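## Task

Stand the black and the yellow supplement bottles upright on the top of the two-door cabinet beside arm1, with each base fully on that top surface. At the end the tray must be empty and sit in the arm3/arm4 room, away from the wall opening. The drink can must still stand upright on the furniture it starts on. A loaded tray travels by itself along one lane and an empty one returns along the other. The task fails if the black bottle, the yellow bottle or the drink can touches a roller lane while no gripper holds it. Nothing may count as placed if only a robot is keeping it there, so release everything and move the arms away at the end.

## Robot and tools

Setup. Four identical i2rt Big YAM arms: arm1, arm2, arm3, arm4. arm1 and arm2 share one room, arm3 and arm4 the other, joined by a wall opening that the tray lanes pass through. Each arm has six revolute joints, a two-finger gripper and a wrist camera that, with joints 1 and 6 at 0 and the hand level and forward, rides above the hand looking at the fingertips. Reach is roughly 1.0 m from the joint1 axis. Two fixed room cameras: cam_arm1_arm2 and cam_arm3_arm4. Wrist cameras: arm1_cam_wrist, arm2_cam_wrist, arm3_cam_wrist, arm4_cam_wrist.

Frames. Everything is in one shared scene frame with its origin on the floor and +z upward. The hand point is midway between the fingertips; the hand's z axis runs along the fingers and its y axis is the opening direction. Camera calibration (K, distortion, T_world_to_cam) is given per camera; real cameras may be off by a couple of degrees and several millimetres, and wrist camera poses also inherit joint reading errors.

execute_actions. Argument actions is a list holding zero or one action. An action is an object keyed by robot name; each robot gets {"joints": {...}}. Joint values are absolute targets (not offsets), given by name, per arm, in that arm's own joint space: joint1_rad -2.879 to 2.879 (rotation about the foot, positive counter-clockwise seen from above, 0 facing where the foot faces); joint2_rad 0 to 3.141 (shoulder, 0 = upper arm back and nearly level, larger lifts it up then forward); joint3_rad 0 to 3.019 (elbow, 0 folded, larger opens); joint4_rad -1.692 to 1.57 (hand pitch, positive tips fingers up); joint5_rad -1.57 to 1.57 (sideways swing, positive to the arm's right); joint6_rad -2.094 to 2.094 (roll, positive clockwise viewed from behind the hand); gripper_m 0 to 0.093, the fingertip gap in metres. Done tolerances are about ±0.045, 0.14, 0.09, 0.055, 0.03, 0.035 rad and ±0.003 m. All motions in one action start together and may finish at different moments; joints move at different speeds, so the hand can sweep a wide path. Any unknown key or out-of-range number rejects the whole call with no motion. An empty list just reports state and images. Optional cameras picks which images come back: omitted, null or ["all"] gives all, [] gives none.

wait(seconds 0 to 10) commands nothing and returns the same report. zoom_image(camera, region [x0, y0, x1, y1] in pixels, top-left origin, at most 504 by 504) enlarges part of that camera's latest full image. read_manual returns only licence text. finished_scene(scene) ends the current scene by its number, irreversibly, and its result states success and the next task.

Reading results. The pictures line lists cameras in image order. joint_positions are the readings; joint torques are raw drive outputs with per-unit offsets and noise, nonzero even in free air. joint_status per commanded key: off_target (stopped short, may still push), contact_stop or time_out (target dropped, holds where it stopped; a timed-out joint may keep pushing toward a target near where it stands), not_followed (a self/arm-collision check withheld the targets; the arm may retry them on later actions until given passable ones), limit_stop_at_motor_heat. A "joint command not followed" line, often with a cause, marks a withheld arm; its gripper target still runs. on_its_own lists what this call did not command; "held at" is the held target, not the position. MOTOR HOT warns from 85 °C; at 100 °C an OVER-TEMPERATURE FAULT drops that arm and gripper until cooled; after it, resend the target.

Cautions. A joint you leave out may still be driving toward an older target. To relieve a joint that is pushing, command its reported position. Tiny target changes may not move a joint. The arms do not stop at contact and can push hard, which heats motors, including while you deliberate. Loaded joints sag. The collision check ignores fingers, gripper housings and wrist cameras and can be late, so keep arms well apart; a hard squeeze between two robots fails and ends the run. Never let the named bottles or the can touch a roller lane unless gripped; do not knock anything off the work area or onto the floor; avoid drops, slips and slams. Loose objects can occasionally be nudged by an outside push. Let the tray run the loaded lane, unload it, and let it return empty. Finish by opening grippers and moving all arms clear.

Each tool is called after "Emit:" by a JSON object that holds its "api" and its "payload", one argument or row to a line.

## Session

I'll start by looking at the scene.

Emit:
{"api": "execute_actions", "payload": {
  "actions": []
}}

Scene clock: 0.00 s.
Joint torques (N m, as the arm reports them, + toward a larger angle): no reading
Motor temperatures (°C, as the motors report them): arm1=[21 21 20 20 22 22] | arm2=[21 21 22 22 20 21] | arm3=[20 19 20 21 21 21] | arm4=[22 21 23 21 22 22]
arm1.joint_positions: joint1_rad=+0.246 joint2_rad=+0.522 joint3_rad=+1.535 joint4_rad=-1.329 joint5_rad=-0.072 joint6_rad=+0.143 gripper_m=+0.094
arm1.joint_status: not commanded
arm1.hand: x=-1.1957 y=-0.4389 z=+1.5749 quat_wxyz=(-0.297, +0.617, -0.527, -0.503) (m; scene frame)
arm2.joint_positions: joint1_rad=-0.281 joint2_rad=+0.600 joint3_rad=+1.633 joint4_rad=-1.469 joint5_rad=-0.139 joint6_rad=+0.778 gripper_m=+0.094
arm2.joint_status: not commanded
arm2.hand: x=-1.6335 y=+0.1055 z=+1.5557 quat_wxyz=(-0.514, -0.407, -0.735, -0.174) (m; scene frame)
arm3.joint_positions: joint1_rad=-0.859 joint2_rad=+0.587 joint3_rad=+1.585 joint4_rad=-1.308 joint5_rad=-0.196 joint6_rad=+0.453 gripper_m=+0.094
arm3.joint_status: not commanded
arm3.hand: x=+1.2845 y=-0.4662 z=+1.5044 quat_wxyz=(-0.448, +0.159, -0.786, -0.396) (m; scene frame)
arm4.joint_positions: joint1_rad=-0.063 joint2_rad=+0.402 joint3_rad=+1.523 joint4_rad=-1.228 joint5_rad=-0.081 joint6_rad=+0.765 gripper_m=+0.094
arm4.joint_status: not commanded
arm4.hand: x=+1.6449 y=+0.1263 z=+1.5889 quat_wxyz=(+0.250, +0.688, -0.283, -0.620) (m; scene frame)
pictures: arm1_cam_wrist, arm2_cam_wrist, arm3_cam_wrist, arm4_cam_wrist, cam_arm1_arm2, cam_arm3_arm4
Images, in order (width x height): arm1_cam_wrist 504x504, arm2_cam_wrist 504x504, arm3_cam_wrist 504x504, arm4_cam_wrist 504x504, cam_arm1_arm2 896x504, cam_arm3_arm4 896x504.

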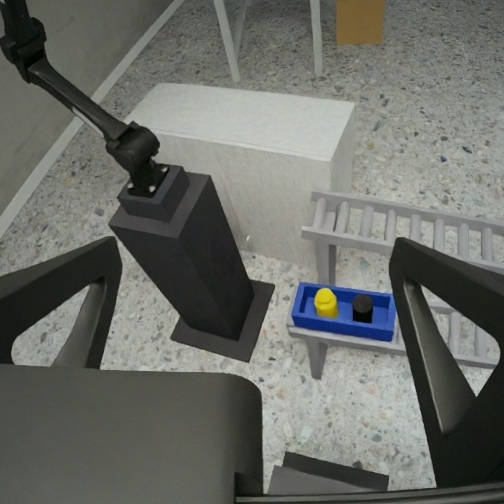

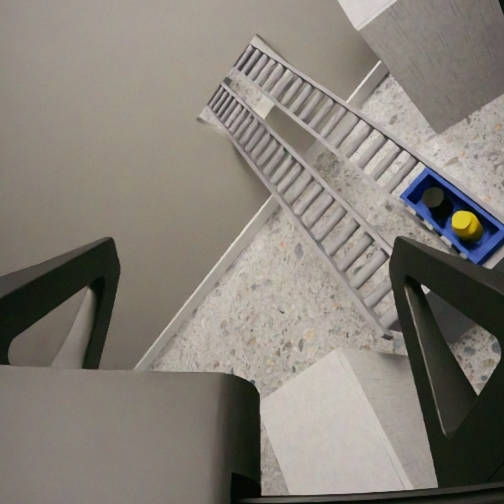

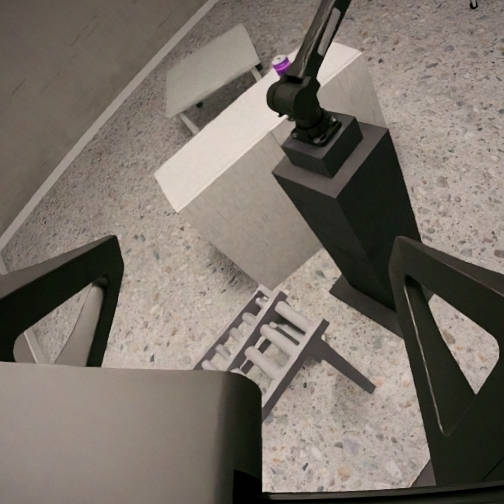

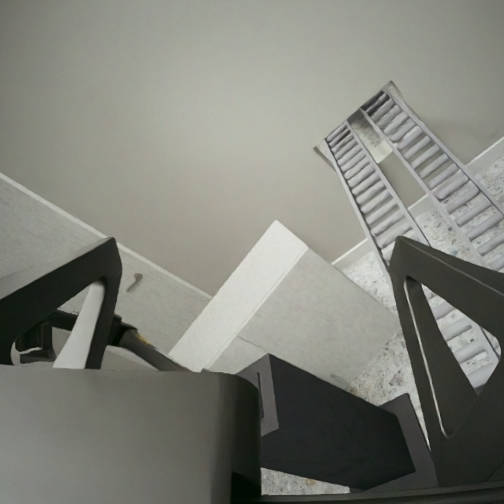

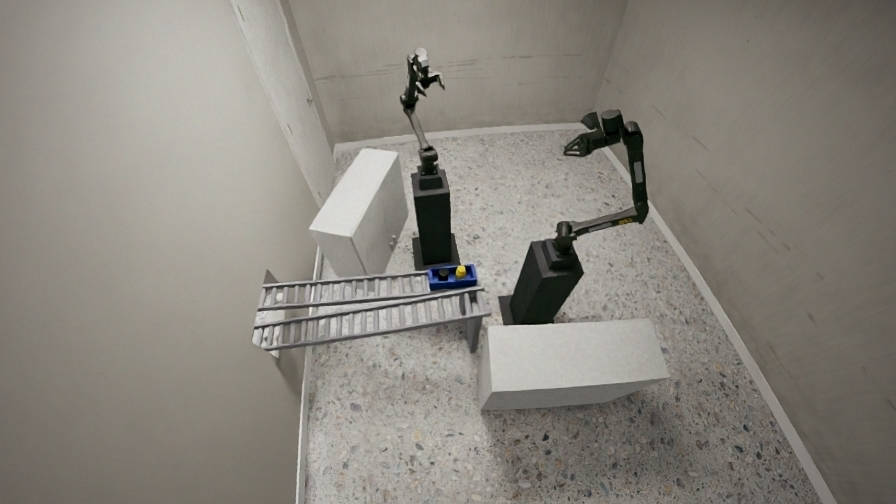

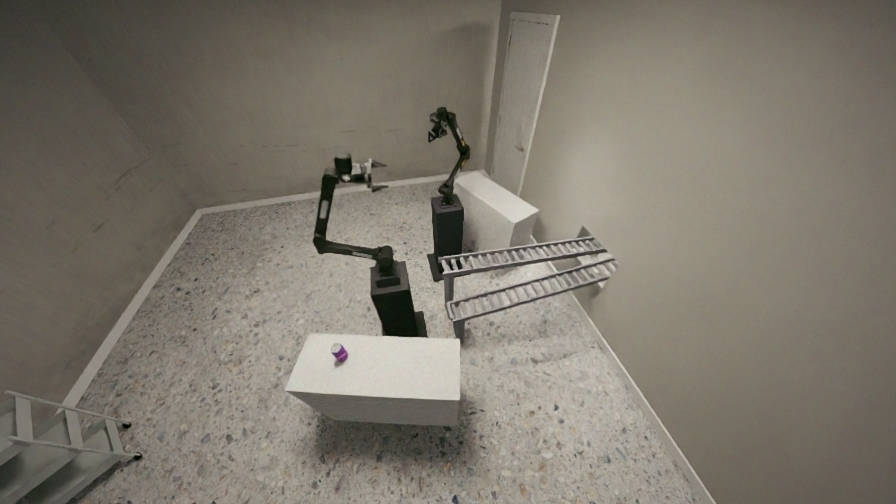

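Emit:
{"api": "zoom_image", "payload": {
  "camera": "cam_arm1_arm2",
  "region": [240, 30, 620, 370]
}}

Emit:
{"api": "zoom_image", "payload": {
  "camera": "arm1_cam_wrist",
  "region": [260, 180, 460, 380]
}}

Emit:
{"api": "zoom_image", "payload": {
  "camera": "arm2_cam_wrist",
  "region": [330, 100, 504, 300]
}}

Region (240, 30, 620, 370) of cam_arm1_arm2's 896x504 image, scaled by 1.326, with more detail than that image has; it fills the top 451 rows of this view, and the rest is white.

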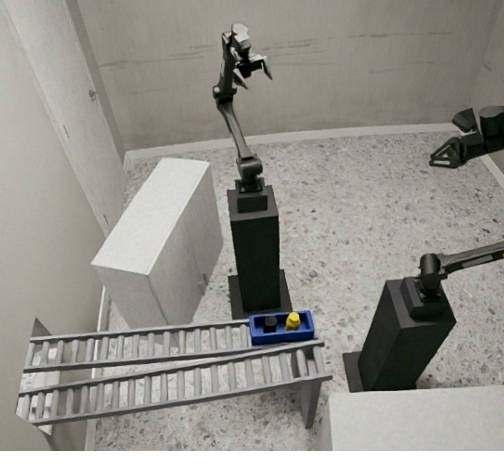

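Region (260, 180, 460, 380) of arm1_cam_wrist's 504x504 image, scaled by 2.520, with more detail than that image has.

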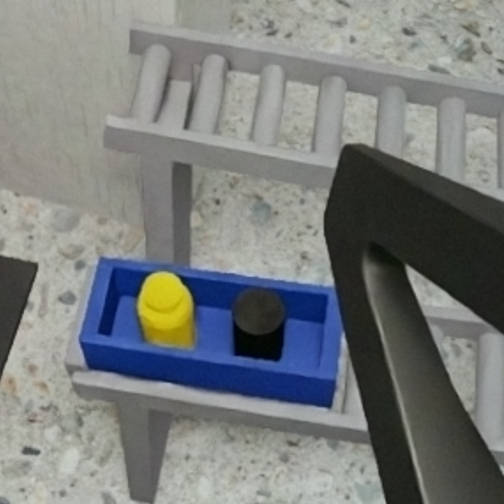

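Region (330, 100, 504, 300) of arm2_cam_wrist's 504x504 image, scaled by 2.520, with more detail than that image has; it fills the left 438 columns of this view, and the rest is white.

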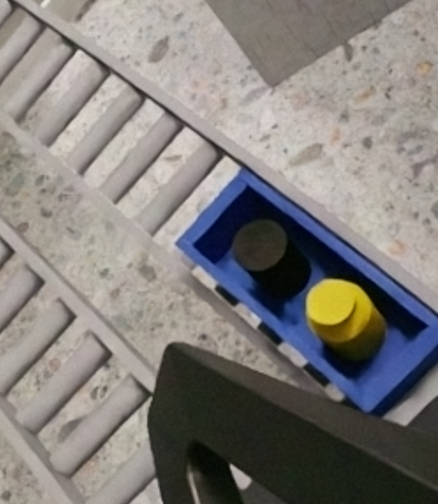

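Emit:
{"api": "zoom_image", "payload": {
  "camera": "cam_arm1_arm2",
  "region": [400, 240, 520, 340]
}}

Emit:
{"api": "zoom_image", "payload": {
  "camera": "cam_arm1_arm2",
  "region": [290, 130, 470, 300]
}}

Region (400, 240, 520, 340) of cam_arm1_arm2's 896x504 image, scaled by 4.200, with more detail than that image has.

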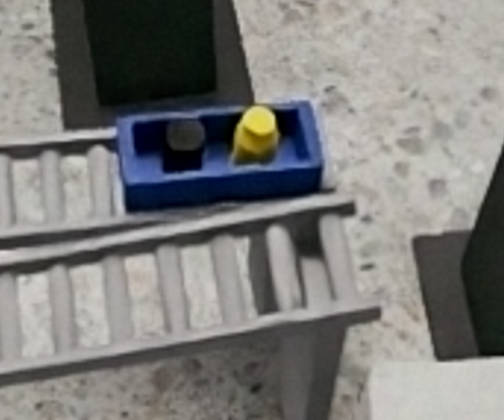

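Region (290, 130, 470, 300) of cam_arm1_arm2's 896x504 image, scaled by 2.800, with more detail than that image has.

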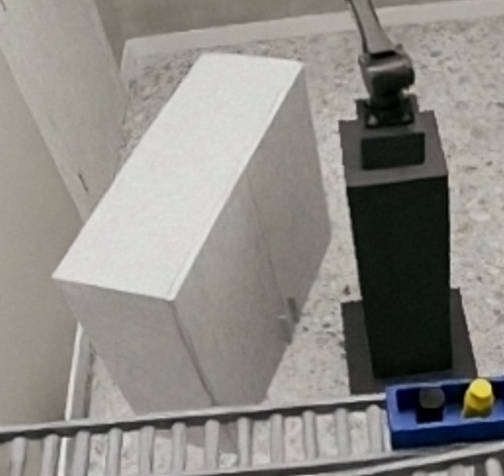

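Emit:
{"api": "execute_actions", "payload": {
  "actions": [
    {"arm1": {"joints": {"joint1_rad": 0.127, "joint2_rad": 2.307, "joint3_rad": 1.699, "joint4_rad": -0.962, "joint5_rad": 0.0, "joint6_rad": 0.13, "gripper_m": 0.093}}}
  ],
  "cameras": ["arm1_cam_wrist", "cam_arm1_arm2", "arm2_cam_wrist"]
}}

Scene clock: 122.00 s.
Joint torques (N m, as the arm reports them, + toward a larger angle): arm1=[  0.89 -19.98   9.36   0.3    0.23  -0.33] | arm2=[-0.9   5.87  6.34  2.57 -0.04  0.01] | arm3=[-2.1   3.21  7.96  2.14 -0.13  0.03] | arm4=[0.24 6.37 7.04 2.22 0.11 0.06]
Motor temperatures (°C, as the motors report them): arm1=[21 22 27 21 22 22] | arm2=[21 21 26 22 20 21] | arm3=[20 19 29 21 21 21] | arm4=[22 22 28 21 22 22]
arm1.joint_positions: joint1_rad=+0.135 joint2_rad=+2.310 joint3_rad=+1.682 joint4_rad=-0.959 joint5_rad=-0.002 joint6_rad=+0.143 gripper_m=+0.093
arm1.joint_status: all done
arm1.hand: x=-1.2367 y=+0.0247 z=+0.8386 quat_wxyz=(+0.011, +0.707, -0.707, +0.008) (m; scene frame)
arm2.joint_positions: joint1_rad=-0.281 joint2_rad=+0.600 joint3_rad=+1.633 joint4_rad=-1.469 joint5_rad=-0.139 joint6_rad=+0.778 gripper_m=+0.094
arm2.joint_status: not commanded
arm2.hand: x=-1.6335 y=+0.1055 z=+1.5557 quat_wxyz=(-0.514, -0.407, -0.735, -0.174) (m; scene frame)
arm3.joint_positions: joint1_rad=-0.859 joint2_rad=+0.587 joint3_rad=+1.585 joint4_rad=-1.308 joint5_rad=-0.196 joint6_rad=+0.453 gripper_m=+0.094
arm3.joint_status: not commanded
arm3.hand: x=+1.2845 y=-0.4662 z=+1.5044 quat_wxyz=(-0.448, +0.159, -0.786, -0.396) (m; scene frame)
arm4.joint_positions: joint1_rad=-0.063 joint2_rad=+0.402 joint3_rad=+1.523 joint4_rad=-1.228 joint5_rad=-0.081 joint6_rad=+0.766 gripper_m=+0.094
arm4.joint_status: not commanded
arm4.hand: x=+1.6449 y=+0.1263 z=+1.5889 quat_wxyz=(+0.250, +0.687, -0.283, -0.620) (m; scene frame)
pictures: arm1_cam_wrist, arm2_cam_wrist, cam_arm1_arm2
camera_calibration (this result's frames):
arm1_cam_wrist: T_world_to_cam=[[0.999882, 0.0107837, 0.0109118, 1.22564], [0.00210517, -0.800986, 0.598679, -0.470304], [0.0151961, -0.598585, -0.800915, 0.829513], [0, 0, 0, 1]] pos_world=[-1.23711, 0.106611, 0.932556]
Images, in order (width x height): arm1_cam_wrist 504x504, arm2_cam_wrist 504x504, cam_arm1_arm2 896x504.

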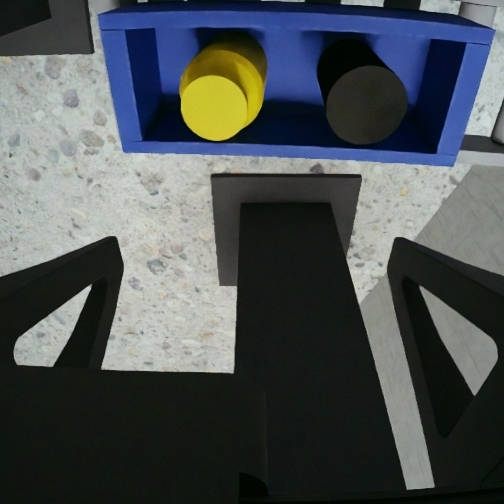

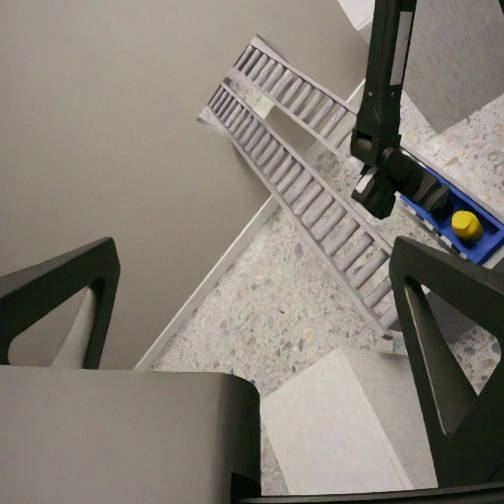

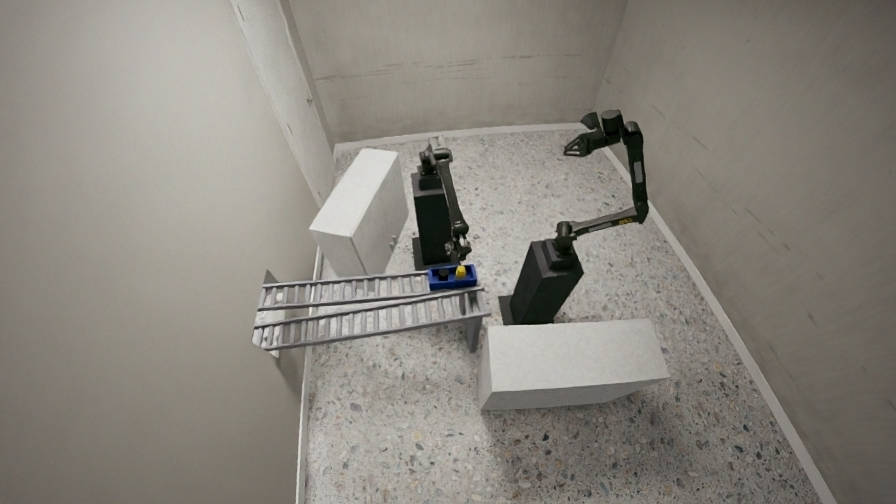

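Emit:
{"api": "execute_actions", "payload": {
  "actions": [
    {"arm1": {"joints": {"joint1_rad": 0.174, "joint2_rad": 2.460, "joint3_rad": 1.753, "joint4_rad": -0.836, "joint6_rad": 0.18}}}
  ],
  "cameras": ["arm1_cam_wrist", "cam_arm1_arm2"]
}}

Scene clock: 161.57 s.
Joint torques (N m, as the arm reports them, + toward a larger angle): arm1=[  2.11 -20.97   8.79   0.77   0.19  -0.07] | arm2=[-0.9   5.84  6.34  2.58 -0.04  0.01] | arm3=[-1.61  4.39  8.06  2.12 -0.14  0.06] | arm4=[0.45 6.24 6.96 2.24 0.12 0.03]
Motor temperatures (°C, as the motors report them): arm1=[21 30 28 20 22 22] | arm2=[21 21 26 22 20 21] | arm3=[20 19 30 21 21 21] | arm4=[22 22 29 21 22 22]
arm1.joint_positions: joint1_rad=+0.171 joint2_rad=+2.470 joint3_rad=+1.735 joint4_rad=-0.844 joint5_rad=-0.001 joint6_rad=+0.164 gripper_m=+0.093
arm1.joint_status: all done
arm1.hand: x=-1.2606 y=+0.0299 z=+0.7556 quat_wxyz=(+0.008, +0.712, -0.702, +0.005) (m; scene frame)
arm2.joint_positions: joint1_rad=-0.281 joint2_rad=+0.600 joint3_rad=+1.633 joint4_rad=-1.469 joint5_rad=-0.139 joint6_rad=+0.778 gripper_m=+0.094
arm2.joint_status: not commanded
arm2.hand: x=-1.6335 y=+0.1055 z=+1.5557 quat_wxyz=(-0.514, -0.407, -0.735, -0.174) (m; scene frame)
arm3.joint_positions: joint1_rad=-0.859 joint2_rad=+0.587 joint3_rad=+1.585 joint4_rad=-1.308 joint5_rad=-0.196 joint6_rad=+0.453 gripper_m=+0.094
arm3.joint_status: not commanded
arm3.hand: x=+1.2845 y=-0.4662 z=+1.5044 quat_wxyz=(-0.448, +0.159, -0.786, -0.396) (m; scene frame)
arm4.joint_positions: joint1_rad=-0.063 joint2_rad=+0.402 joint3_rad=+1.523 joint4_rad=-1.228 joint5_rad=-0.081 joint6_rad=+0.766 gripper_m=+0.094
arm4.joint_status: not commanded
arm4.hand: x=+1.6449 y=+0.1263 z=+1.5889 quat_wxyz=(+0.250, +0.687, -0.283, -0.620) (m; scene frame)
pictures: arm1_cam_wrist, cam_arm1_arm2
camera_calibration (this result's frames):
arm1_cam_wrist: T_world_to_cam=[[0.99966, 0.0240057, 0.0102197, 1.25026], [0.0133013, -0.80589, 0.591916, -0.397012], [0.0224453, -0.591579, -0.805935, 0.779239], [0, 0, 0, 1]] pos_world=[-1.26204, 0.11102, 0.850236]
Images, in order (width x height): arm1_cam_wrist 504x504, cam_arm1_arm2 896x504.

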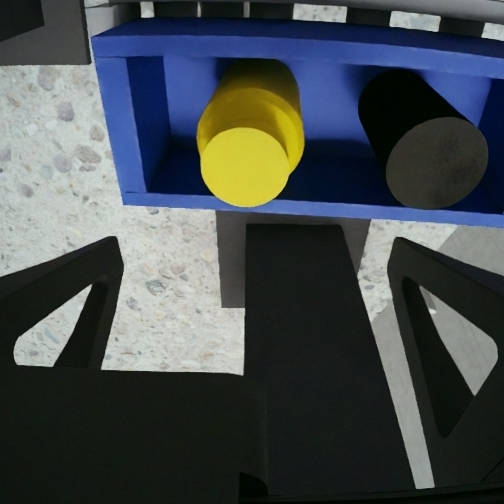

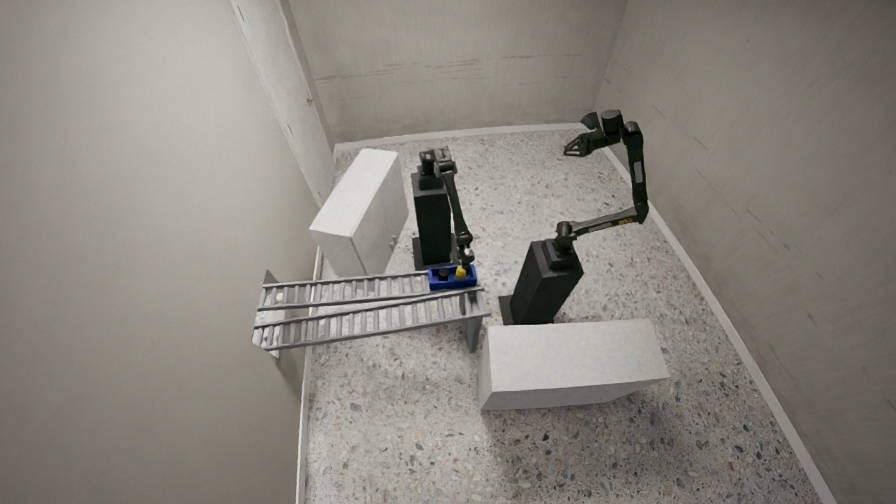

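Emit:
{"api": "execute_actions", "payload": {
  "actions": [
    {"arm1": {"joints": {"joint1_rad": 0.183, "joint2_rad": 2.694, "joint3_rad": 1.875, "joint4_rad": -0.707}}}
  ],
  "cameras": ["arm1_cam_wrist", "cam_arm1_arm2"]
}}

Scene clock: 179.93 s.
Joint torques (N m, as the arm reports them, + toward a larger angle): arm1=[  3.06 -21.87   7.67   0.51   0.16  -0.06] | arm2=[-0.92  5.9   6.34  2.57 -0.04  0.01] | arm3=[-1.68  3.12  8.03  2.18 -0.18  0.02] | arm4=[0.01 6.76 7.02 2.13 0.12 0.04]
Motor temperatures (°C, as the motors report them): arm1=[21 32 28 20 22 22] | arm2=[21 21 27 22 20 21] | arm3=[20 19 30 21 21 21] | arm4=[22 22 29 21 22 22]
arm1.joint_positions: joint1_rad=+0.171 joint2_rad=+2.708 joint3_rad=+1.862 joint4_rad=-0.709 joint5_rad=-0.001 joint6_rad=+0.165 gripper_m=+0.093
arm1.joint_status: all done
arm1.hand: x=-1.2627 y=+0.0375 z=+0.6406 quat_wxyz=(+0.001, +0.712, -0.702, -0.005) (m; scene frame)
arm2.joint_positions: joint1_rad=-0.281 joint2_rad=+0.600 joint3_rad=+1.633 joint4_rad=-1.469 joint5_rad=-0.139 joint6_rad=+0.778 gripper_m=+0.094
arm2.joint_status: not commanded
arm2.hand: x=-1.6335 y=+0.1055 z=+1.5557 quat_wxyz=(-0.514, -0.407, -0.735, -0.174) (m; scene frame)
arm3.joint_positions: joint1_rad=-0.859 joint2_rad=+0.587 joint3_rad=+1.585 joint4_rad=-1.308 joint5_rad=-0.196 joint6_rad=+0.453 gripper_m=+0.094
arm3.joint_status: not commanded
arm3.hand: x=+1.2845 y=-0.4662 z=+1.5044 quat_wxyz=(-0.448, +0.159, -0.786, -0.396) (m; scene frame)
arm4.joint_positions: joint1_rad=-0.063 joint2_rad=+0.402 joint3_rad=+1.523 joint4_rad=-1.228 joint5_rad=-0.081 joint6_rad=+0.766 gripper_m=+0.094
arm4.joint_status: not commanded
arm4.hand: x=+1.6449 y=+0.1263 z=+1.5889 quat_wxyz=(+0.250, +0.687, -0.283, -0.620) (m; scene frame)
pictures: arm1_cam_wrist, cam_arm1_arm2
camera_calibration (this result's frames):
arm1_cam_wrist: T_world_to_cam=[[0.999706, 0.0232965, 0.00669206, 1.25567], [0.0152465, -0.819022, 0.57356, -0.308088], [0.0188429, -0.573289, -0.819137, 0.694326], [0, 0, 0, 1]] pos_world=[-1.26369, 0.116467, 0.737052]
Images, in order (width x height): arm1_cam_wrist 504x504, cam_arm1_arm2 896x504.

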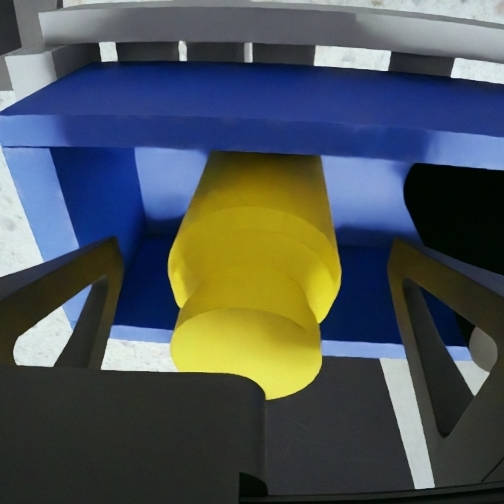

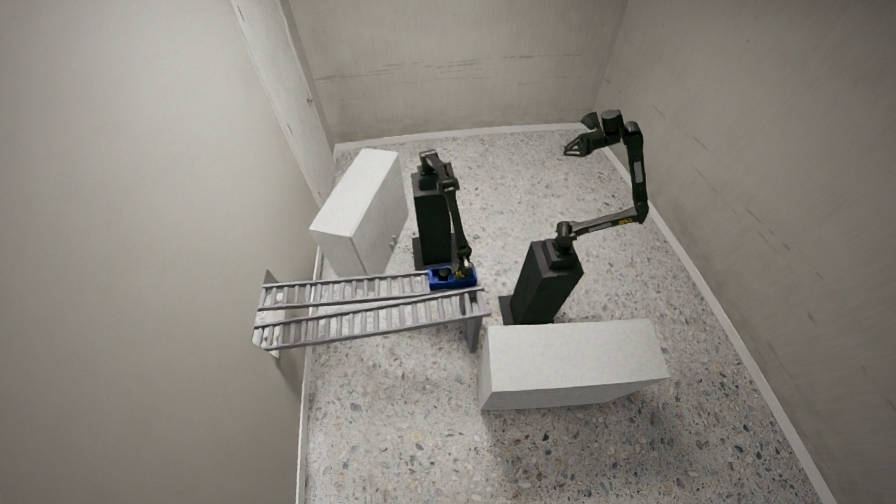

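Emit:
{"api": "execute_actions", "payload": {
  "actions": [
    {"arm1": {"joints": {"joint2_rad": 2.716, "joint3_rad": 1.893, "joint4_rad": -0.699, "gripper_m": 0.075}}}
  ],
  "cameras": ["arm1_cam_wrist"]
}}

Emit:
{"api": "execute_actions", "payload": {
  "actions": [
    {"arm1": {"joints": {"gripper_m": 0.03}}}
  ],
  "cameras": ["arm1_cam_wrist"]
}}

Scene clock: 190.60 s.
Joint torques (N m, as the arm reports them, + toward a larger angle): arm1=[  3.08 -20.28   9.16   0.81   0.2   -0.06] | arm2=[-0.94  5.85  6.34  2.57 -0.04  0.01] | arm3=[-2.34  2.93  7.92  2.12 -0.14  0.05] | arm4=[-0.51  6.72  7.11  2.13  0.11  0.05]
Motor temperatures (°C, as the motors report them): arm1=[21 33 28 20 22 22] | arm2=[21 21 27 22 20 21] | arm3=[20 19 31 21 21 21] | arm4=[22 22 29 21 22 22]
arm1.joint_positions: joint1_rad=+0.171 joint2_rad=+2.708 joint3_rad=+1.862 joint4_rad=-0.709 joint5_rad=-0.001 joint6_rad=+0.165 gripper_m=+0.075
arm1.joint_status: all done
arm1.hand: x=-1.2627 y=+0.0375 z=+0.6406 quat_wxyz=(+0.001, +0.712, -0.702, -0.005) (m; scene frame)
arm2.joint_positions: joint1_rad=-0.281 joint2_rad=+0.600 joint3_rad=+1.633 joint4_rad=-1.469 joint5_rad=-0.139 joint6_rad=+0.778 gripper_m=+0.094
arm2.joint_status: not commanded
arm2.hand: x=-1.6335 y=+0.1055 z=+1.5557 quat_wxyz=(-0.514, -0.407, -0.735, -0.174) (m; scene frame)
arm3.joint_positions: joint1_rad=-0.859 joint2_rad=+0.587 joint3_rad=+1.585 joint4_rad=-1.308 joint5_rad=-0.196 joint6_rad=+0.453 gripper_m=+0.094
arm3.joint_status: not commanded
arm3.hand: x=+1.2845 y=-0.4662 z=+1.5044 quat_wxyz=(-0.448, +0.159, -0.786, -0.396) (m; scene frame)
arm4.joint_positions: joint1_rad=-0.063 joint2_rad=+0.402 joint3_rad=+1.523 joint4_rad=-1.228 joint5_rad=-0.081 joint6_rad=+0.766 gripper_m=+0.094
arm4.joint_status: not commanded
arm4.hand: x=+1.6449 y=+0.1263 z=+1.5889 quat_wxyz=(+0.250, +0.687, -0.283, -0.620) (m; scene frame)
pictures: arm1_cam_wrist
camera_calibration (this result's frames):
arm1_cam_wrist: T_world_to_cam=[[0.999706, 0.0232965, 0.00669206, 1.25567], [0.0152465, -0.819022, 0.57356, -0.308088], [0.0188429, -0.573289, -0.819137, 0.694326], [0, 0, 0, 1]] pos_world=[-1.26369, 0.116467, 0.737052]
Images, in order (width x height): arm1_cam_wrist 504x504.

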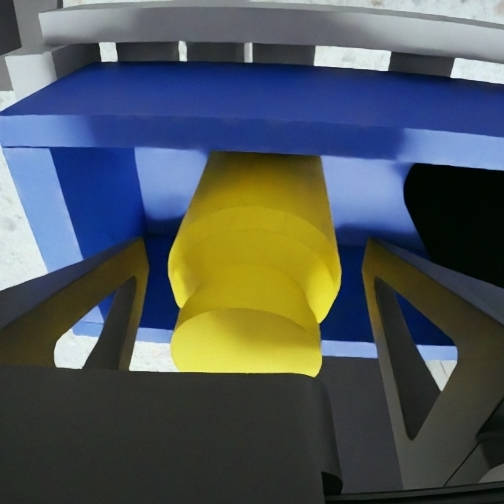

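Scene clock: 191.27 s.
Joint torques (N m, as the arm reports them, + toward a larger angle): arm1=[  3.01 -20.96   8.     0.64   0.03  -0.06] | arm2=[-0.93  5.89  6.34  2.58 -0.04  0.01] | arm3=[-2.08  3.7   7.85  2.2  -0.15 -0.01] | arm4=[0.05 6.63 7.16 2.18 0.12 0.06]
Motor temperatures (°C, as the motors report them): arm1=[21 33 28 20 22 22] | arm2=[21 21 27 22 20 21] | arm3=[20 19 31 21 21 21] | arm4=[22 22 29 21 22 22]
arm1.joint_positions: joint1_rad=+0.171 joint2_rad=+2.701 joint3_rad=+1.877 joint4_rad=-0.703 joint5_rad=+0.002 joint6_rad=+0.165 gripper_m=+0.030
arm1.joint_status: all done
arm1.hand: x=-1.2645 y=+0.0503 z=+0.6490 quat_wxyz=(-0.009, +0.712, -0.702, -0.015) (m; scene frame)
arm2.joint_positions: joint1_rad=-0.281 joint2_rad=+0.600 joint3_rad=+1.633 joint4_rad=-1.469 joint5_rad=-0.139 joint6_rad=+0.778 gripper_m=+0.094
arm2.joint_status: not commanded
arm2.hand: x=-1.6335 y=+0.1055 z=+1.5557 quat_wxyz=(-0.514, -0.407, -0.735, -0.174) (m; scene frame)
arm3.joint_positions: joint1_rad=-0.859 joint2_rad=+0.587 joint3_rad=+1.585 joint4_rad=-1.308 joint5_rad=-0.196 joint6_rad=+0.453 gripper_m=+0.094
arm3.joint_status: not commanded
arm3.hand: x=+1.2845 y=-0.4662 z=+1.5044 quat_wxyz=(-0.448, +0.159, -0.786, -0.396) (m; scene frame)
arm4.joint_positions: joint1_rad=-0.063 joint2_rad=+0.402 joint3_rad=+1.523 joint4_rad=-1.228 joint5_rad=-0.081 joint6_rad=+0.766 gripper_m=+0.094
arm4.joint_status: not commanded
arm4.hand: x=+1.6449 y=+0.1263 z=+1.5889 quat_wxyz=(+0.250, +0.687, -0.283, -0.620) (m; scene frame)
pictures: arm1_cam_wrist
camera_calibration (this result's frames):
arm1_cam_wrist: T_world_to_cam=[[0.999721, 0.0228589, 0.00595564, 1.25768], [0.0158294, -0.835425, 0.549376, -0.285167], [0.0175336, -0.549129, -0.835554, 0.716359], [0, 0, 0, 1]] pos_world=[-1.26537, 0.126388, 0.74773]
Images, in order (width x height): arm1_cam_wrist 504x504.

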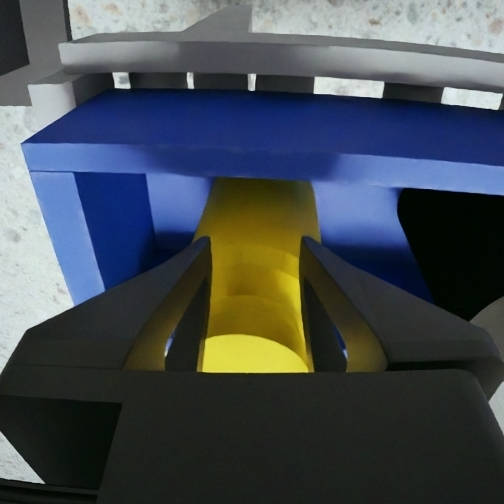

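Emit:
{"api": "execute_actions", "payload": {
  "actions": [
    {"arm1": {"joints": {"gripper_m": 0.093, "joint2_rad": 2.701, "joint3_rad": 1.877, "joint4_rad": -0.703}}}
  ],
  "cameras": ["arm1_cam_wrist", "cam_arm1_arm2", "arm2_cam_wrist"]
}}

Scene clock: 195.43 s.
Joint torques (N m, as the arm reports them, + toward a larger angle): arm1=[  2.93 -21.69   6.59   0.58   0.07  -0.06] | arm2=[-0.9   5.88  6.34  2.57 -0.04  0.01] | arm3=[-1.76  3.25  7.8   2.08 -0.16  0.02] | arm4=[-0.2   6.57  7.05  2.21  0.12  0.04]
Motor temperatures (°C, as the motors report them): arm1=[21 33 27 20 22 22] | arm2=[21 22 27 22 20 21] | arm3=[20 19 31 21 21 21] | arm4=[22 22 29 21 22 22]
arm1.joint_positions: joint1_rad=+0.171 joint2_rad=+2.701 joint3_rad=+1.877 joint4_rad=-0.703 joint5_rad=+0.002 joint6_rad=+0.166 gripper_m=+0.093
arm1.joint_status: all done
arm1.hand: x=-1.2645 y=+0.0503 z=+0.6490 quat_wxyz=(-0.009, +0.712, -0.702, -0.015) (m; scene frame)
arm2.joint_positions: joint1_rad=-0.281 joint2_rad=+0.600 joint3_rad=+1.633 joint4_rad=-1.469 joint5_rad=-0.139 joint6_rad=+0.778 gripper_m=+0.094
arm2.joint_status: not commanded
arm2.hand: x=-1.6335 y=+0.1055 z=+1.5557 quat_wxyz=(-0.514, -0.407, -0.735, -0.174) (m; scene frame)
arm3.joint_positions: joint1_rad=-0.859 joint2_rad=+0.587 joint3_rad=+1.585 joint4_rad=-1.308 joint5_rad=-0.196 joint6_rad=+0.453 gripper_m=+0.094
arm3.joint_status: not commanded
arm3.hand: x=+1.2845 y=-0.4662 z=+1.5044 quat_wxyz=(-0.448, +0.159, -0.786, -0.396) (m; scene frame)
arm4.joint_positions: joint1_rad=-0.063 joint2_rad=+0.402 joint3_rad=+1.523 joint4_rad=-1.228 joint5_rad=-0.081 joint6_rad=+0.766 gripper_m=+0.094
arm4.joint_status: not commanded
arm4.hand: x=+1.6449 y=+0.1263 z=+1.5889 quat_wxyz=(+0.250, +0.687, -0.283, -0.620) (m; scene frame)
pictures: arm1_cam_wrist, arm2_cam_wrist, cam_arm1_arm2
camera_calibration (this result's frames):
arm1_cam_wrist: T_world_to_cam=[[0.99973, 0.0224777, 0.00594261, 1.25772], [0.015518, -0.835429, 0.549379, -0.285562], [0.0173134, -0.549139, -0.835552, 0.716079], [0, 0, 0, 1]] pos_world=[-1.26534, 0.126389, 0.74773]
Images, in order (width x height): arm1_cam_wrist 504x504, arm2_cam_wrist 504x504, cam_arm1_arm2 896x504.

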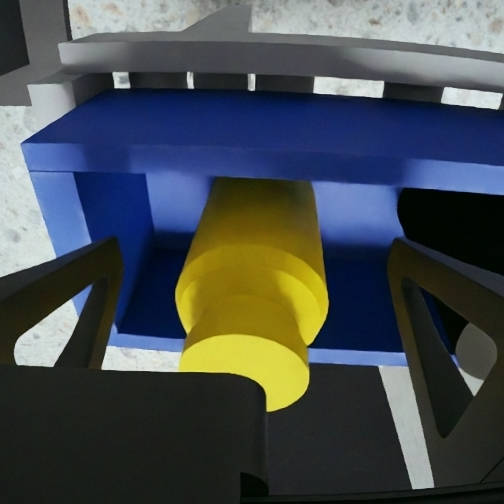

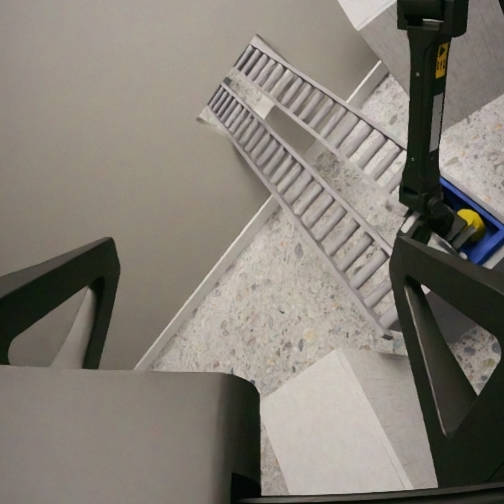

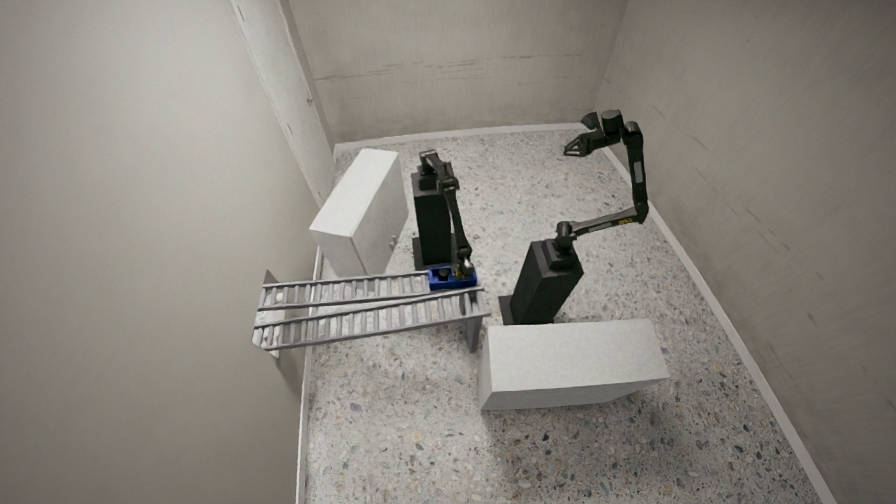

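Emit:
{"api": "execute_actions", "payload": {
  "actions": [
    {"arm1": {"joints": {"joint1_rad": 0.198, "joint2_rad": 2.705, "joint3_rad": 1.775, "joint4_rad": -0.580}}}
  ],
  "cameras": ["arm1_cam_wrist"]
}}

Scene clock: 223.90 s.
Joint torques (N m, as the arm reports them, + toward a larger angle): arm1=[  2.94 -20.44   6.45   0.85   0.04  -0.05] | arm2=[-0.91  5.87  6.34  2.56 -0.04  0.01] | arm3=[-1.99  3.13  8.07  2.37 -0.07  0.03] | arm4=[0.32 6.28 7.02 2.27 0.1  0.05]
Motor temperatures (°C, as the motors report them): arm1=[21 35 26 20 22 22] | arm2=[21 22 27 22 20 21] | arm3=[20 19 31 21 21 21] | arm4=[22 22 30 21 22 22]
arm1.joint_positions: joint1_rad=+0.190 joint2_rad=+2.703 joint3_rad=+1.769 joint4_rad=-0.589 joint5_rad=+0.002 joint6_rad=+0.166 gripper_m=+0.093
arm1.joint_status: all done
arm1.hand: x=-1.2713 y=+0.0172 z=+0.6221 quat_wxyz=(-0.010, +0.718, -0.695, -0.018) (m; scene frame)
arm2.joint_positions: joint1_rad=-0.281 joint2_rad=+0.600 joint3_rad=+1.633 joint4_rad=-1.469 joint5_rad=-0.139 joint6_rad=+0.778 gripper_m=+0.094
arm2.joint_status: not commanded
arm2.hand: x=-1.6335 y=+0.1055 z=+1.5557 quat_wxyz=(-0.514, -0.407, -0.735, -0.174) (m; scene frame)
arm3.joint_positions: joint1_rad=-0.859 joint2_rad=+0.587 joint3_rad=+1.585 joint4_rad=-1.308 joint5_rad=-0.196 joint6_rad=+0.453 gripper_m=+0.094
arm3.joint_status: not commanded
arm3.hand: x=+1.2845 y=-0.4662 z=+1.5044 quat_wxyz=(-0.448, +0.159, -0.786, -0.396) (m; scene frame)
arm4.joint_positions: joint1_rad=-0.063 joint2_rad=+0.402 joint3_rad=+1.523 joint4_rad=-1.228 joint5_rad=-0.081 joint6_rad=+0.766 gripper_m=+0.094
arm4.joint_status: not commanded
arm4.hand: x=+1.6449 y=+0.1263 z=+1.5889 quat_wxyz=(+0.250, +0.687, -0.283, -0.620) (m; scene frame)
pictures: arm1_cam_wrist
camera_calibration (this result's frames):
arm1_cam_wrist: T_world_to_cam=[[0.999112, 0.0418837, 0.00466316, 1.26505], [0.0325595, -0.83743, 0.545573, -0.274243], [0.0267557, -0.544937, -0.83805, 0.689007], [0, 0, 0, 1]] pos_world=[-1.27343, 0.092821, 0.721143]
Images, in order (width x height): arm1_cam_wrist 504x504.

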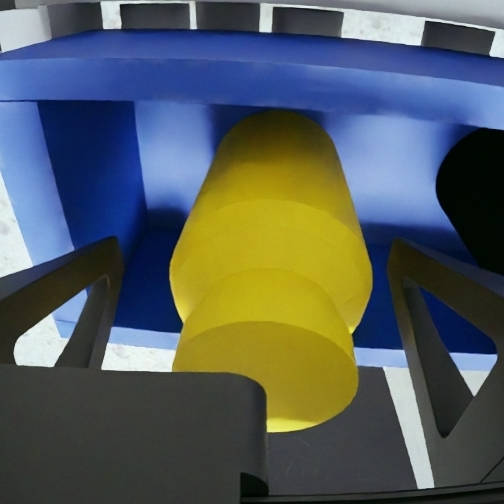

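Emit:
{"api": "execute_actions", "payload": {
  "actions": [
    {"arm1": {"joints": {"gripper_m": 0.04}}}
  ],
  "cameras": ["arm1_cam_wrist"]
}}

Scene clock: 230.37 s.
Joint torques (N m, as the arm reports them, + toward a larger angle): arm1=[  2.39 -20.17   6.39   0.77   0.1   -0.07] | arm2=[-0.91  5.89  6.34  2.57 -0.04  0.01] | arm3=[-0.95  3.05  8.    2.24 -0.11  0.02] | arm4=[0.01 6.75 6.93 2.11 0.12 0.02]
Motor temperatures (°C, as the motors report them): arm1=[21 35 26 20 22 22] | arm2=[21 22 27 22 20 21] | arm3=[20 19 31 21 21 21] | arm4=[22 22 30 21 22 22]
arm1.joint_positions: joint1_rad=+0.191 joint2_rad=+2.703 joint3_rad=+1.769 joint4_rad=-0.587 joint5_rad=+0.000 joint6_rad=+0.166 gripper_m=+0.064
arm1.joint_status: gripper_m off_target (ended at +0.064, target +0.040)
arm1.hand: x=-1.2718 y=+0.0174 z=+0.6221 quat_wxyz=(-0.009, +0.718, -0.695, -0.019) (m; scene frame)
arm2.joint_positions: joint1_rad=-0.281 joint2_rad=+0.600 joint3_rad=+1.633 joint4_rad=-1.469 joint5_rad=-0.139 joint6_rad=+0.778 gripper_m=+0.094
arm2.joint_status: not commanded
arm2.hand: x=-1.6335 y=+0.1055 z=+1.5557 quat_wxyz=(-0.514, -0.407, -0.735, -0.174) (m; scene frame)
arm3.joint_positions: joint1_rad=-0.859 joint2_rad=+0.587 joint3_rad=+1.585 joint4_rad=-1.308 joint5_rad=-0.196 joint6_rad=+0.453 gripper_m=+0.094
arm3.joint_status: not commanded
arm3.hand: x=+1.2845 y=-0.4662 z=+1.5044 quat_wxyz=(-0.448, +0.159, -0.786, -0.396) (m; scene frame)
arm4.joint_positions: joint1_rad=-0.063 joint2_rad=+0.402 joint3_rad=+1.523 joint4_rad=-1.228 joint5_rad=-0.081 joint6_rad=+0.766 gripper_m=+0.094
arm4.joint_status: not commanded
arm4.hand: x=+1.6449 y=+0.1263 z=+1.5889 quat_wxyz=(+0.250, +0.687, -0.283, -0.620) (m; scene frame)
pictures: arm1_cam_wrist
camera_calibration (this result's frames):
arm1_cam_wrist: T_world_to_cam=[[0.999116, 0.041932, 0.00290043, 1.26671], [0.0335926, -0.838078, 0.544514, -0.272026], [0.0252633, -0.543936, -0.838746, 0.687701], [0, 0, 0, 1]] pos_world=[-1.27382, 0.0929712, 0.721255]
Images, in order (width x height): arm1_cam_wrist 504x504.

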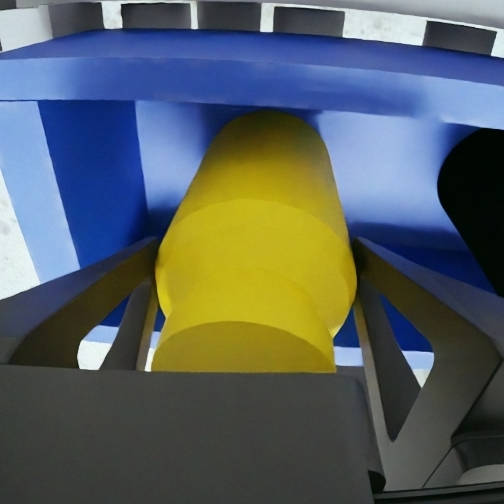

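Emit:
{"api": "execute_actions", "payload": {
  "actions": [
    {"arm1": {"joints": {"joint2_rad": 2.24, "joint3_rad": 1.78, "joint4_rad": -1.04}}}
  ],
  "cameras": ["arm1_cam_wrist", "cam_arm1_arm2"]
}}

Scene clock: 266.53 s.
Joint torques (N m, as the arm reports them, + toward a larger angle): arm1=[  2.6  -21.87   9.86   0.4    0.09  -0.08] | arm2=[-0.92  5.89  6.34  2.57 -0.04  0.01] | arm3=[-1.49  3.62  8.13  2.15 -0.16  0.01] | arm4=[0.01 6.54 7.09 2.11 0.14 0.02]
Motor temperatures (°C, as the motors report them): arm1=[21 36 27 20 22 22] | arm2=[21 22 28 22 20 21] | arm3=[20 20 32 21 21 21] | arm4=[22 22 30 21 22 22]
arm1.joint_positions: joint1_rad=+0.191 joint2_rad=+2.259 joint3_rad=+1.766 joint4_rad=-1.034 joint5_rad=+0.000 joint6_rad=+0.166 gripper_m=+0.064
arm1.joint_status: all done
arm1.hand: x=-1.2763 y=+0.0483 z=+0.8975 quat_wxyz=(-0.007, +0.718, -0.695, -0.016) (m; scene frame)
arm2.joint_positions: joint1_rad=-0.281 joint2_rad=+0.600 joint3_rad=+1.633 joint4_rad=-1.469 joint5_rad=-0.139 joint6_rad=+0.778 gripper_m=+0.094
arm2.joint_status: not commanded
arm2.hand: x=-1.6335 y=+0.1055 z=+1.5557 quat_wxyz=(-0.514, -0.407, -0.735, -0.174) (m; scene frame)
arm3.joint_positions: joint1_rad=-0.859 joint2_rad=+0.587 joint3_rad=+1.585 joint4_rad=-1.308 joint5_rad=-0.196 joint6_rad=+0.453 gripper_m=+0.094
arm3.joint_status: not commanded
arm3.hand: x=+1.2845 y=-0.4662 z=+1.5044 quat_wxyz=(-0.448, +0.159, -0.786, -0.396) (m; scene frame)
arm4.joint_positions: joint1_rad=-0.063 joint2_rad=+0.402 joint3_rad=+1.523 joint4_rad=-1.228 joint5_rad=-0.081 joint6_rad=+0.766 gripper_m=+0.094
arm4.joint_status: not commanded
arm4.hand: x=+1.6449 y=+0.1263 z=+1.5889 quat_wxyz=(+0.250, +0.687, -0.283, -0.620) (m; scene frame)
pictures: arm1_cam_wrist, cam_arm1_arm2
camera_calibration (this result's frames):
arm1_cam_wrist: T_world_to_cam=[[0.999109, 0.0420053, 0.00409135, 1.268], [0.0328072, -0.833981, 0.550817, -0.40289], [0.0265493, -0.550192, -0.834616, 0.933837], [0, 0, 0, 1]] pos_world=[-1.27844, 0.124525, 0.996126]
Images, in order (width x height): arm1_cam_wrist 504x504, cam_arm1_arm2 896x504.

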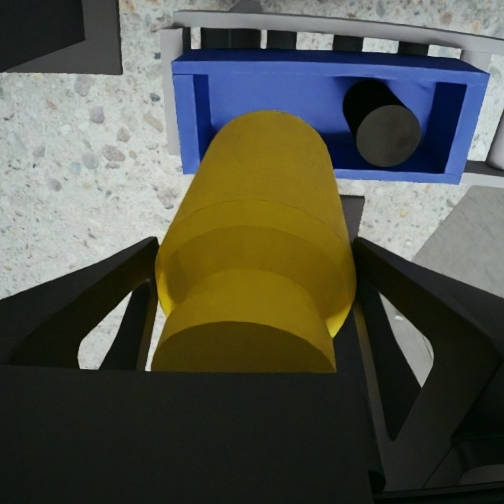

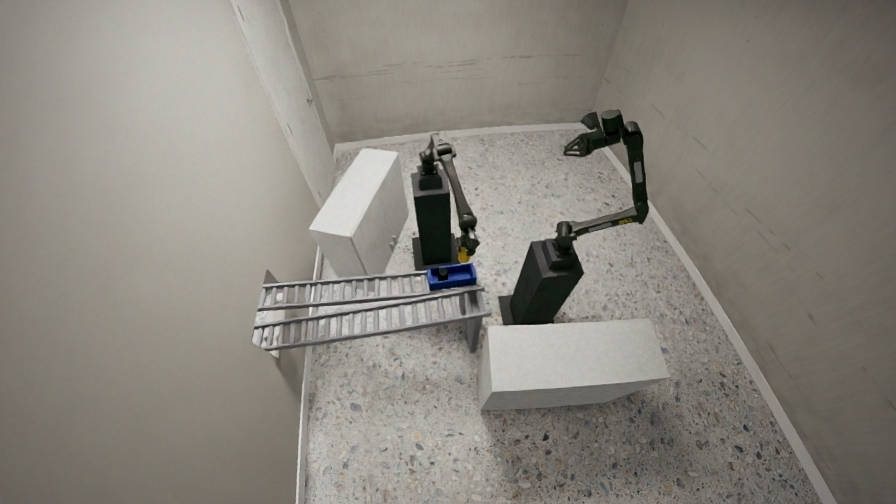

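Emit:
{"api": "execute_actions", "payload": {
  "actions": [
    {"arm1": {"joints": {"joint1_rad": -1.605, "joint2_rad": 1.875, "joint3_rad": 1.272, "joint4_rad": -0.90}}, "arm2": {"joints": {"joint1_rad": -0.186, "joint2_rad": 2.0, "joint3_rad": 1.035, "joint4_rad": -0.59, "joint5_rad": 0.0, "joint6_rad": 1.333, "gripper_m": 0.06}}}
  ],
  "cameras": ["arm1_cam_wrist", "arm2_cam_wrist", "cam_arm1_arm2"]
}}

Scene clock: 301.67 s.
Joint torques (N m, as the arm reports them, + toward a larger angle): arm1=[  2.26 -15.92   8.34   0.34   0.08  -0.04] | arm2=[ -0.73 -11.25   5.1    0.94   0.22   0.2 ] | arm3=[-0.71  3.97  7.87  2.17 -0.13  0.11] | arm4=[-0.52  6.74  7.02  2.16  0.11  0.02]
Motor temperatures (°C, as the motors report them): arm1=[21 39 30 20 22 22] | arm2=[21 22 28 22 20 21] | arm3=[20 20 33 21 21 21] | arm4=[22 22 30 21 22 22]
arm1.joint_positions: joint1_rad=-1.615 joint2_rad=+1.887 joint3_rad=+1.268 joint4_rad=-0.894 joint5_rad=+0.002 joint6_rad=+0.166 gripper_m=+0.064
arm1.joint_status: all done
arm1.hand: x=-0.6168 y=-0.6200 z=+0.9506 quat_wxyz=(-0.027, -0.101, -0.995, +0.004) (m; scene frame)
arm2.joint_positions: joint1_rad=-0.190 joint2_rad=+2.000 joint3_rad=+1.026 joint4_rad=-0.598 joint5_rad=-0.003 joint6_rad=+1.324 gripper_m=+0.060
arm2.joint_status: all done
arm2.hand: x=-1.3503 y=+0.0214 z=+0.8176 quat_wxyz=(-0.004, -0.704, -0.710, +0.001) (m; scene frame)
arm3.joint_positions: joint1_rad=-0.859 joint2_rad=+0.587 joint3_rad=+1.585 joint4_rad=-1.308 joint5_rad=-0.196 joint6_rad=+0.453 gripper_m=+0.094
arm3.joint_status: not commanded
arm3.hand: x=+1.2845 y=-0.4662 z=+1.5044 quat_wxyz=(-0.448, +0.159, -0.786, -0.396) (m; scene frame)
arm4.joint_positions: joint1_rad=-0.063 joint2_rad=+0.402 joint3_rad=+1.523 joint4_rad=-1.228 joint5_rad=-0.081 joint6_rad=+0.766 gripper_m=+0.094
arm4.joint_status: not commanded
arm4.hand: x=+1.6449 y=+0.1263 z=+1.5889 quat_wxyz=(+0.250, +0.687, -0.283, -0.620) (m; scene frame)
pictures: arm1_cam_wrist, arm2_cam_wrist, cam_arm1_arm2
camera_calibration (this result's frames):
arm1_cam_wrist: T_world_to_cam=[[-0.192447, -0.981141, 0.0180867, -0.745654], [-0.829184, 0.172443, 0.531712, -0.900624], [-0.524803, 0.087329, -0.846732, 0.659639], [0, 0, 0, 1]] pos_world=[-0.544101, -0.633891, 1.0509]
arm2_cam_wrist: T_world_to_cam=[[-0.999953, -0.0074039, -0.006303, -1.34702], [-0.00969186, 0.811147, 0.584762, -0.504272], [0.00078314, 0.584795, -0.81118, 0.77572], [0, 0, 0, 1]] pos_world=[-1.35245, -0.0545718, 0.915637]
Images, in order (width x height): arm1_cam_wrist 504x504, arm2_cam_wrist 504x504, cam_arm1_arm2 896x504.

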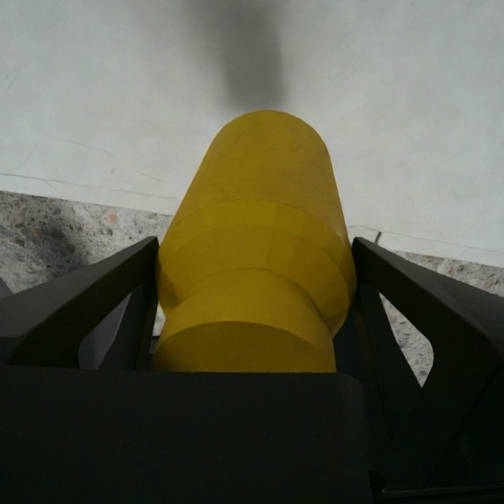

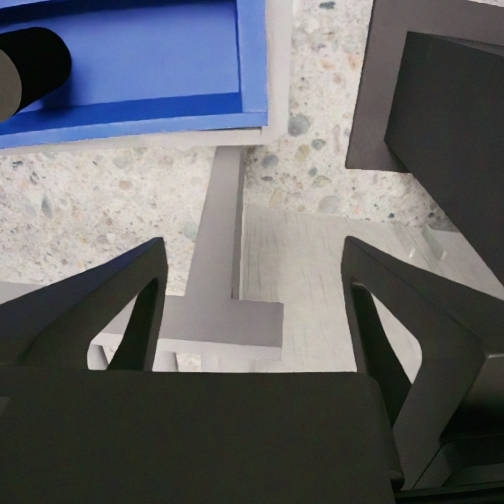

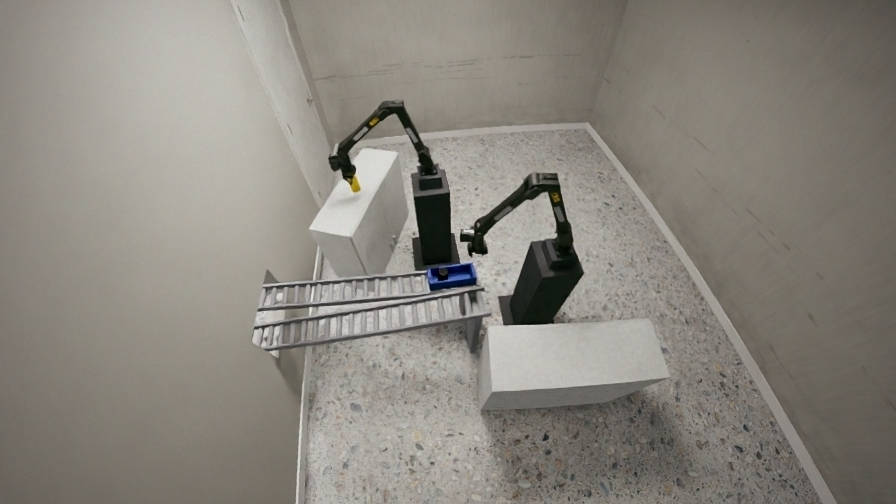

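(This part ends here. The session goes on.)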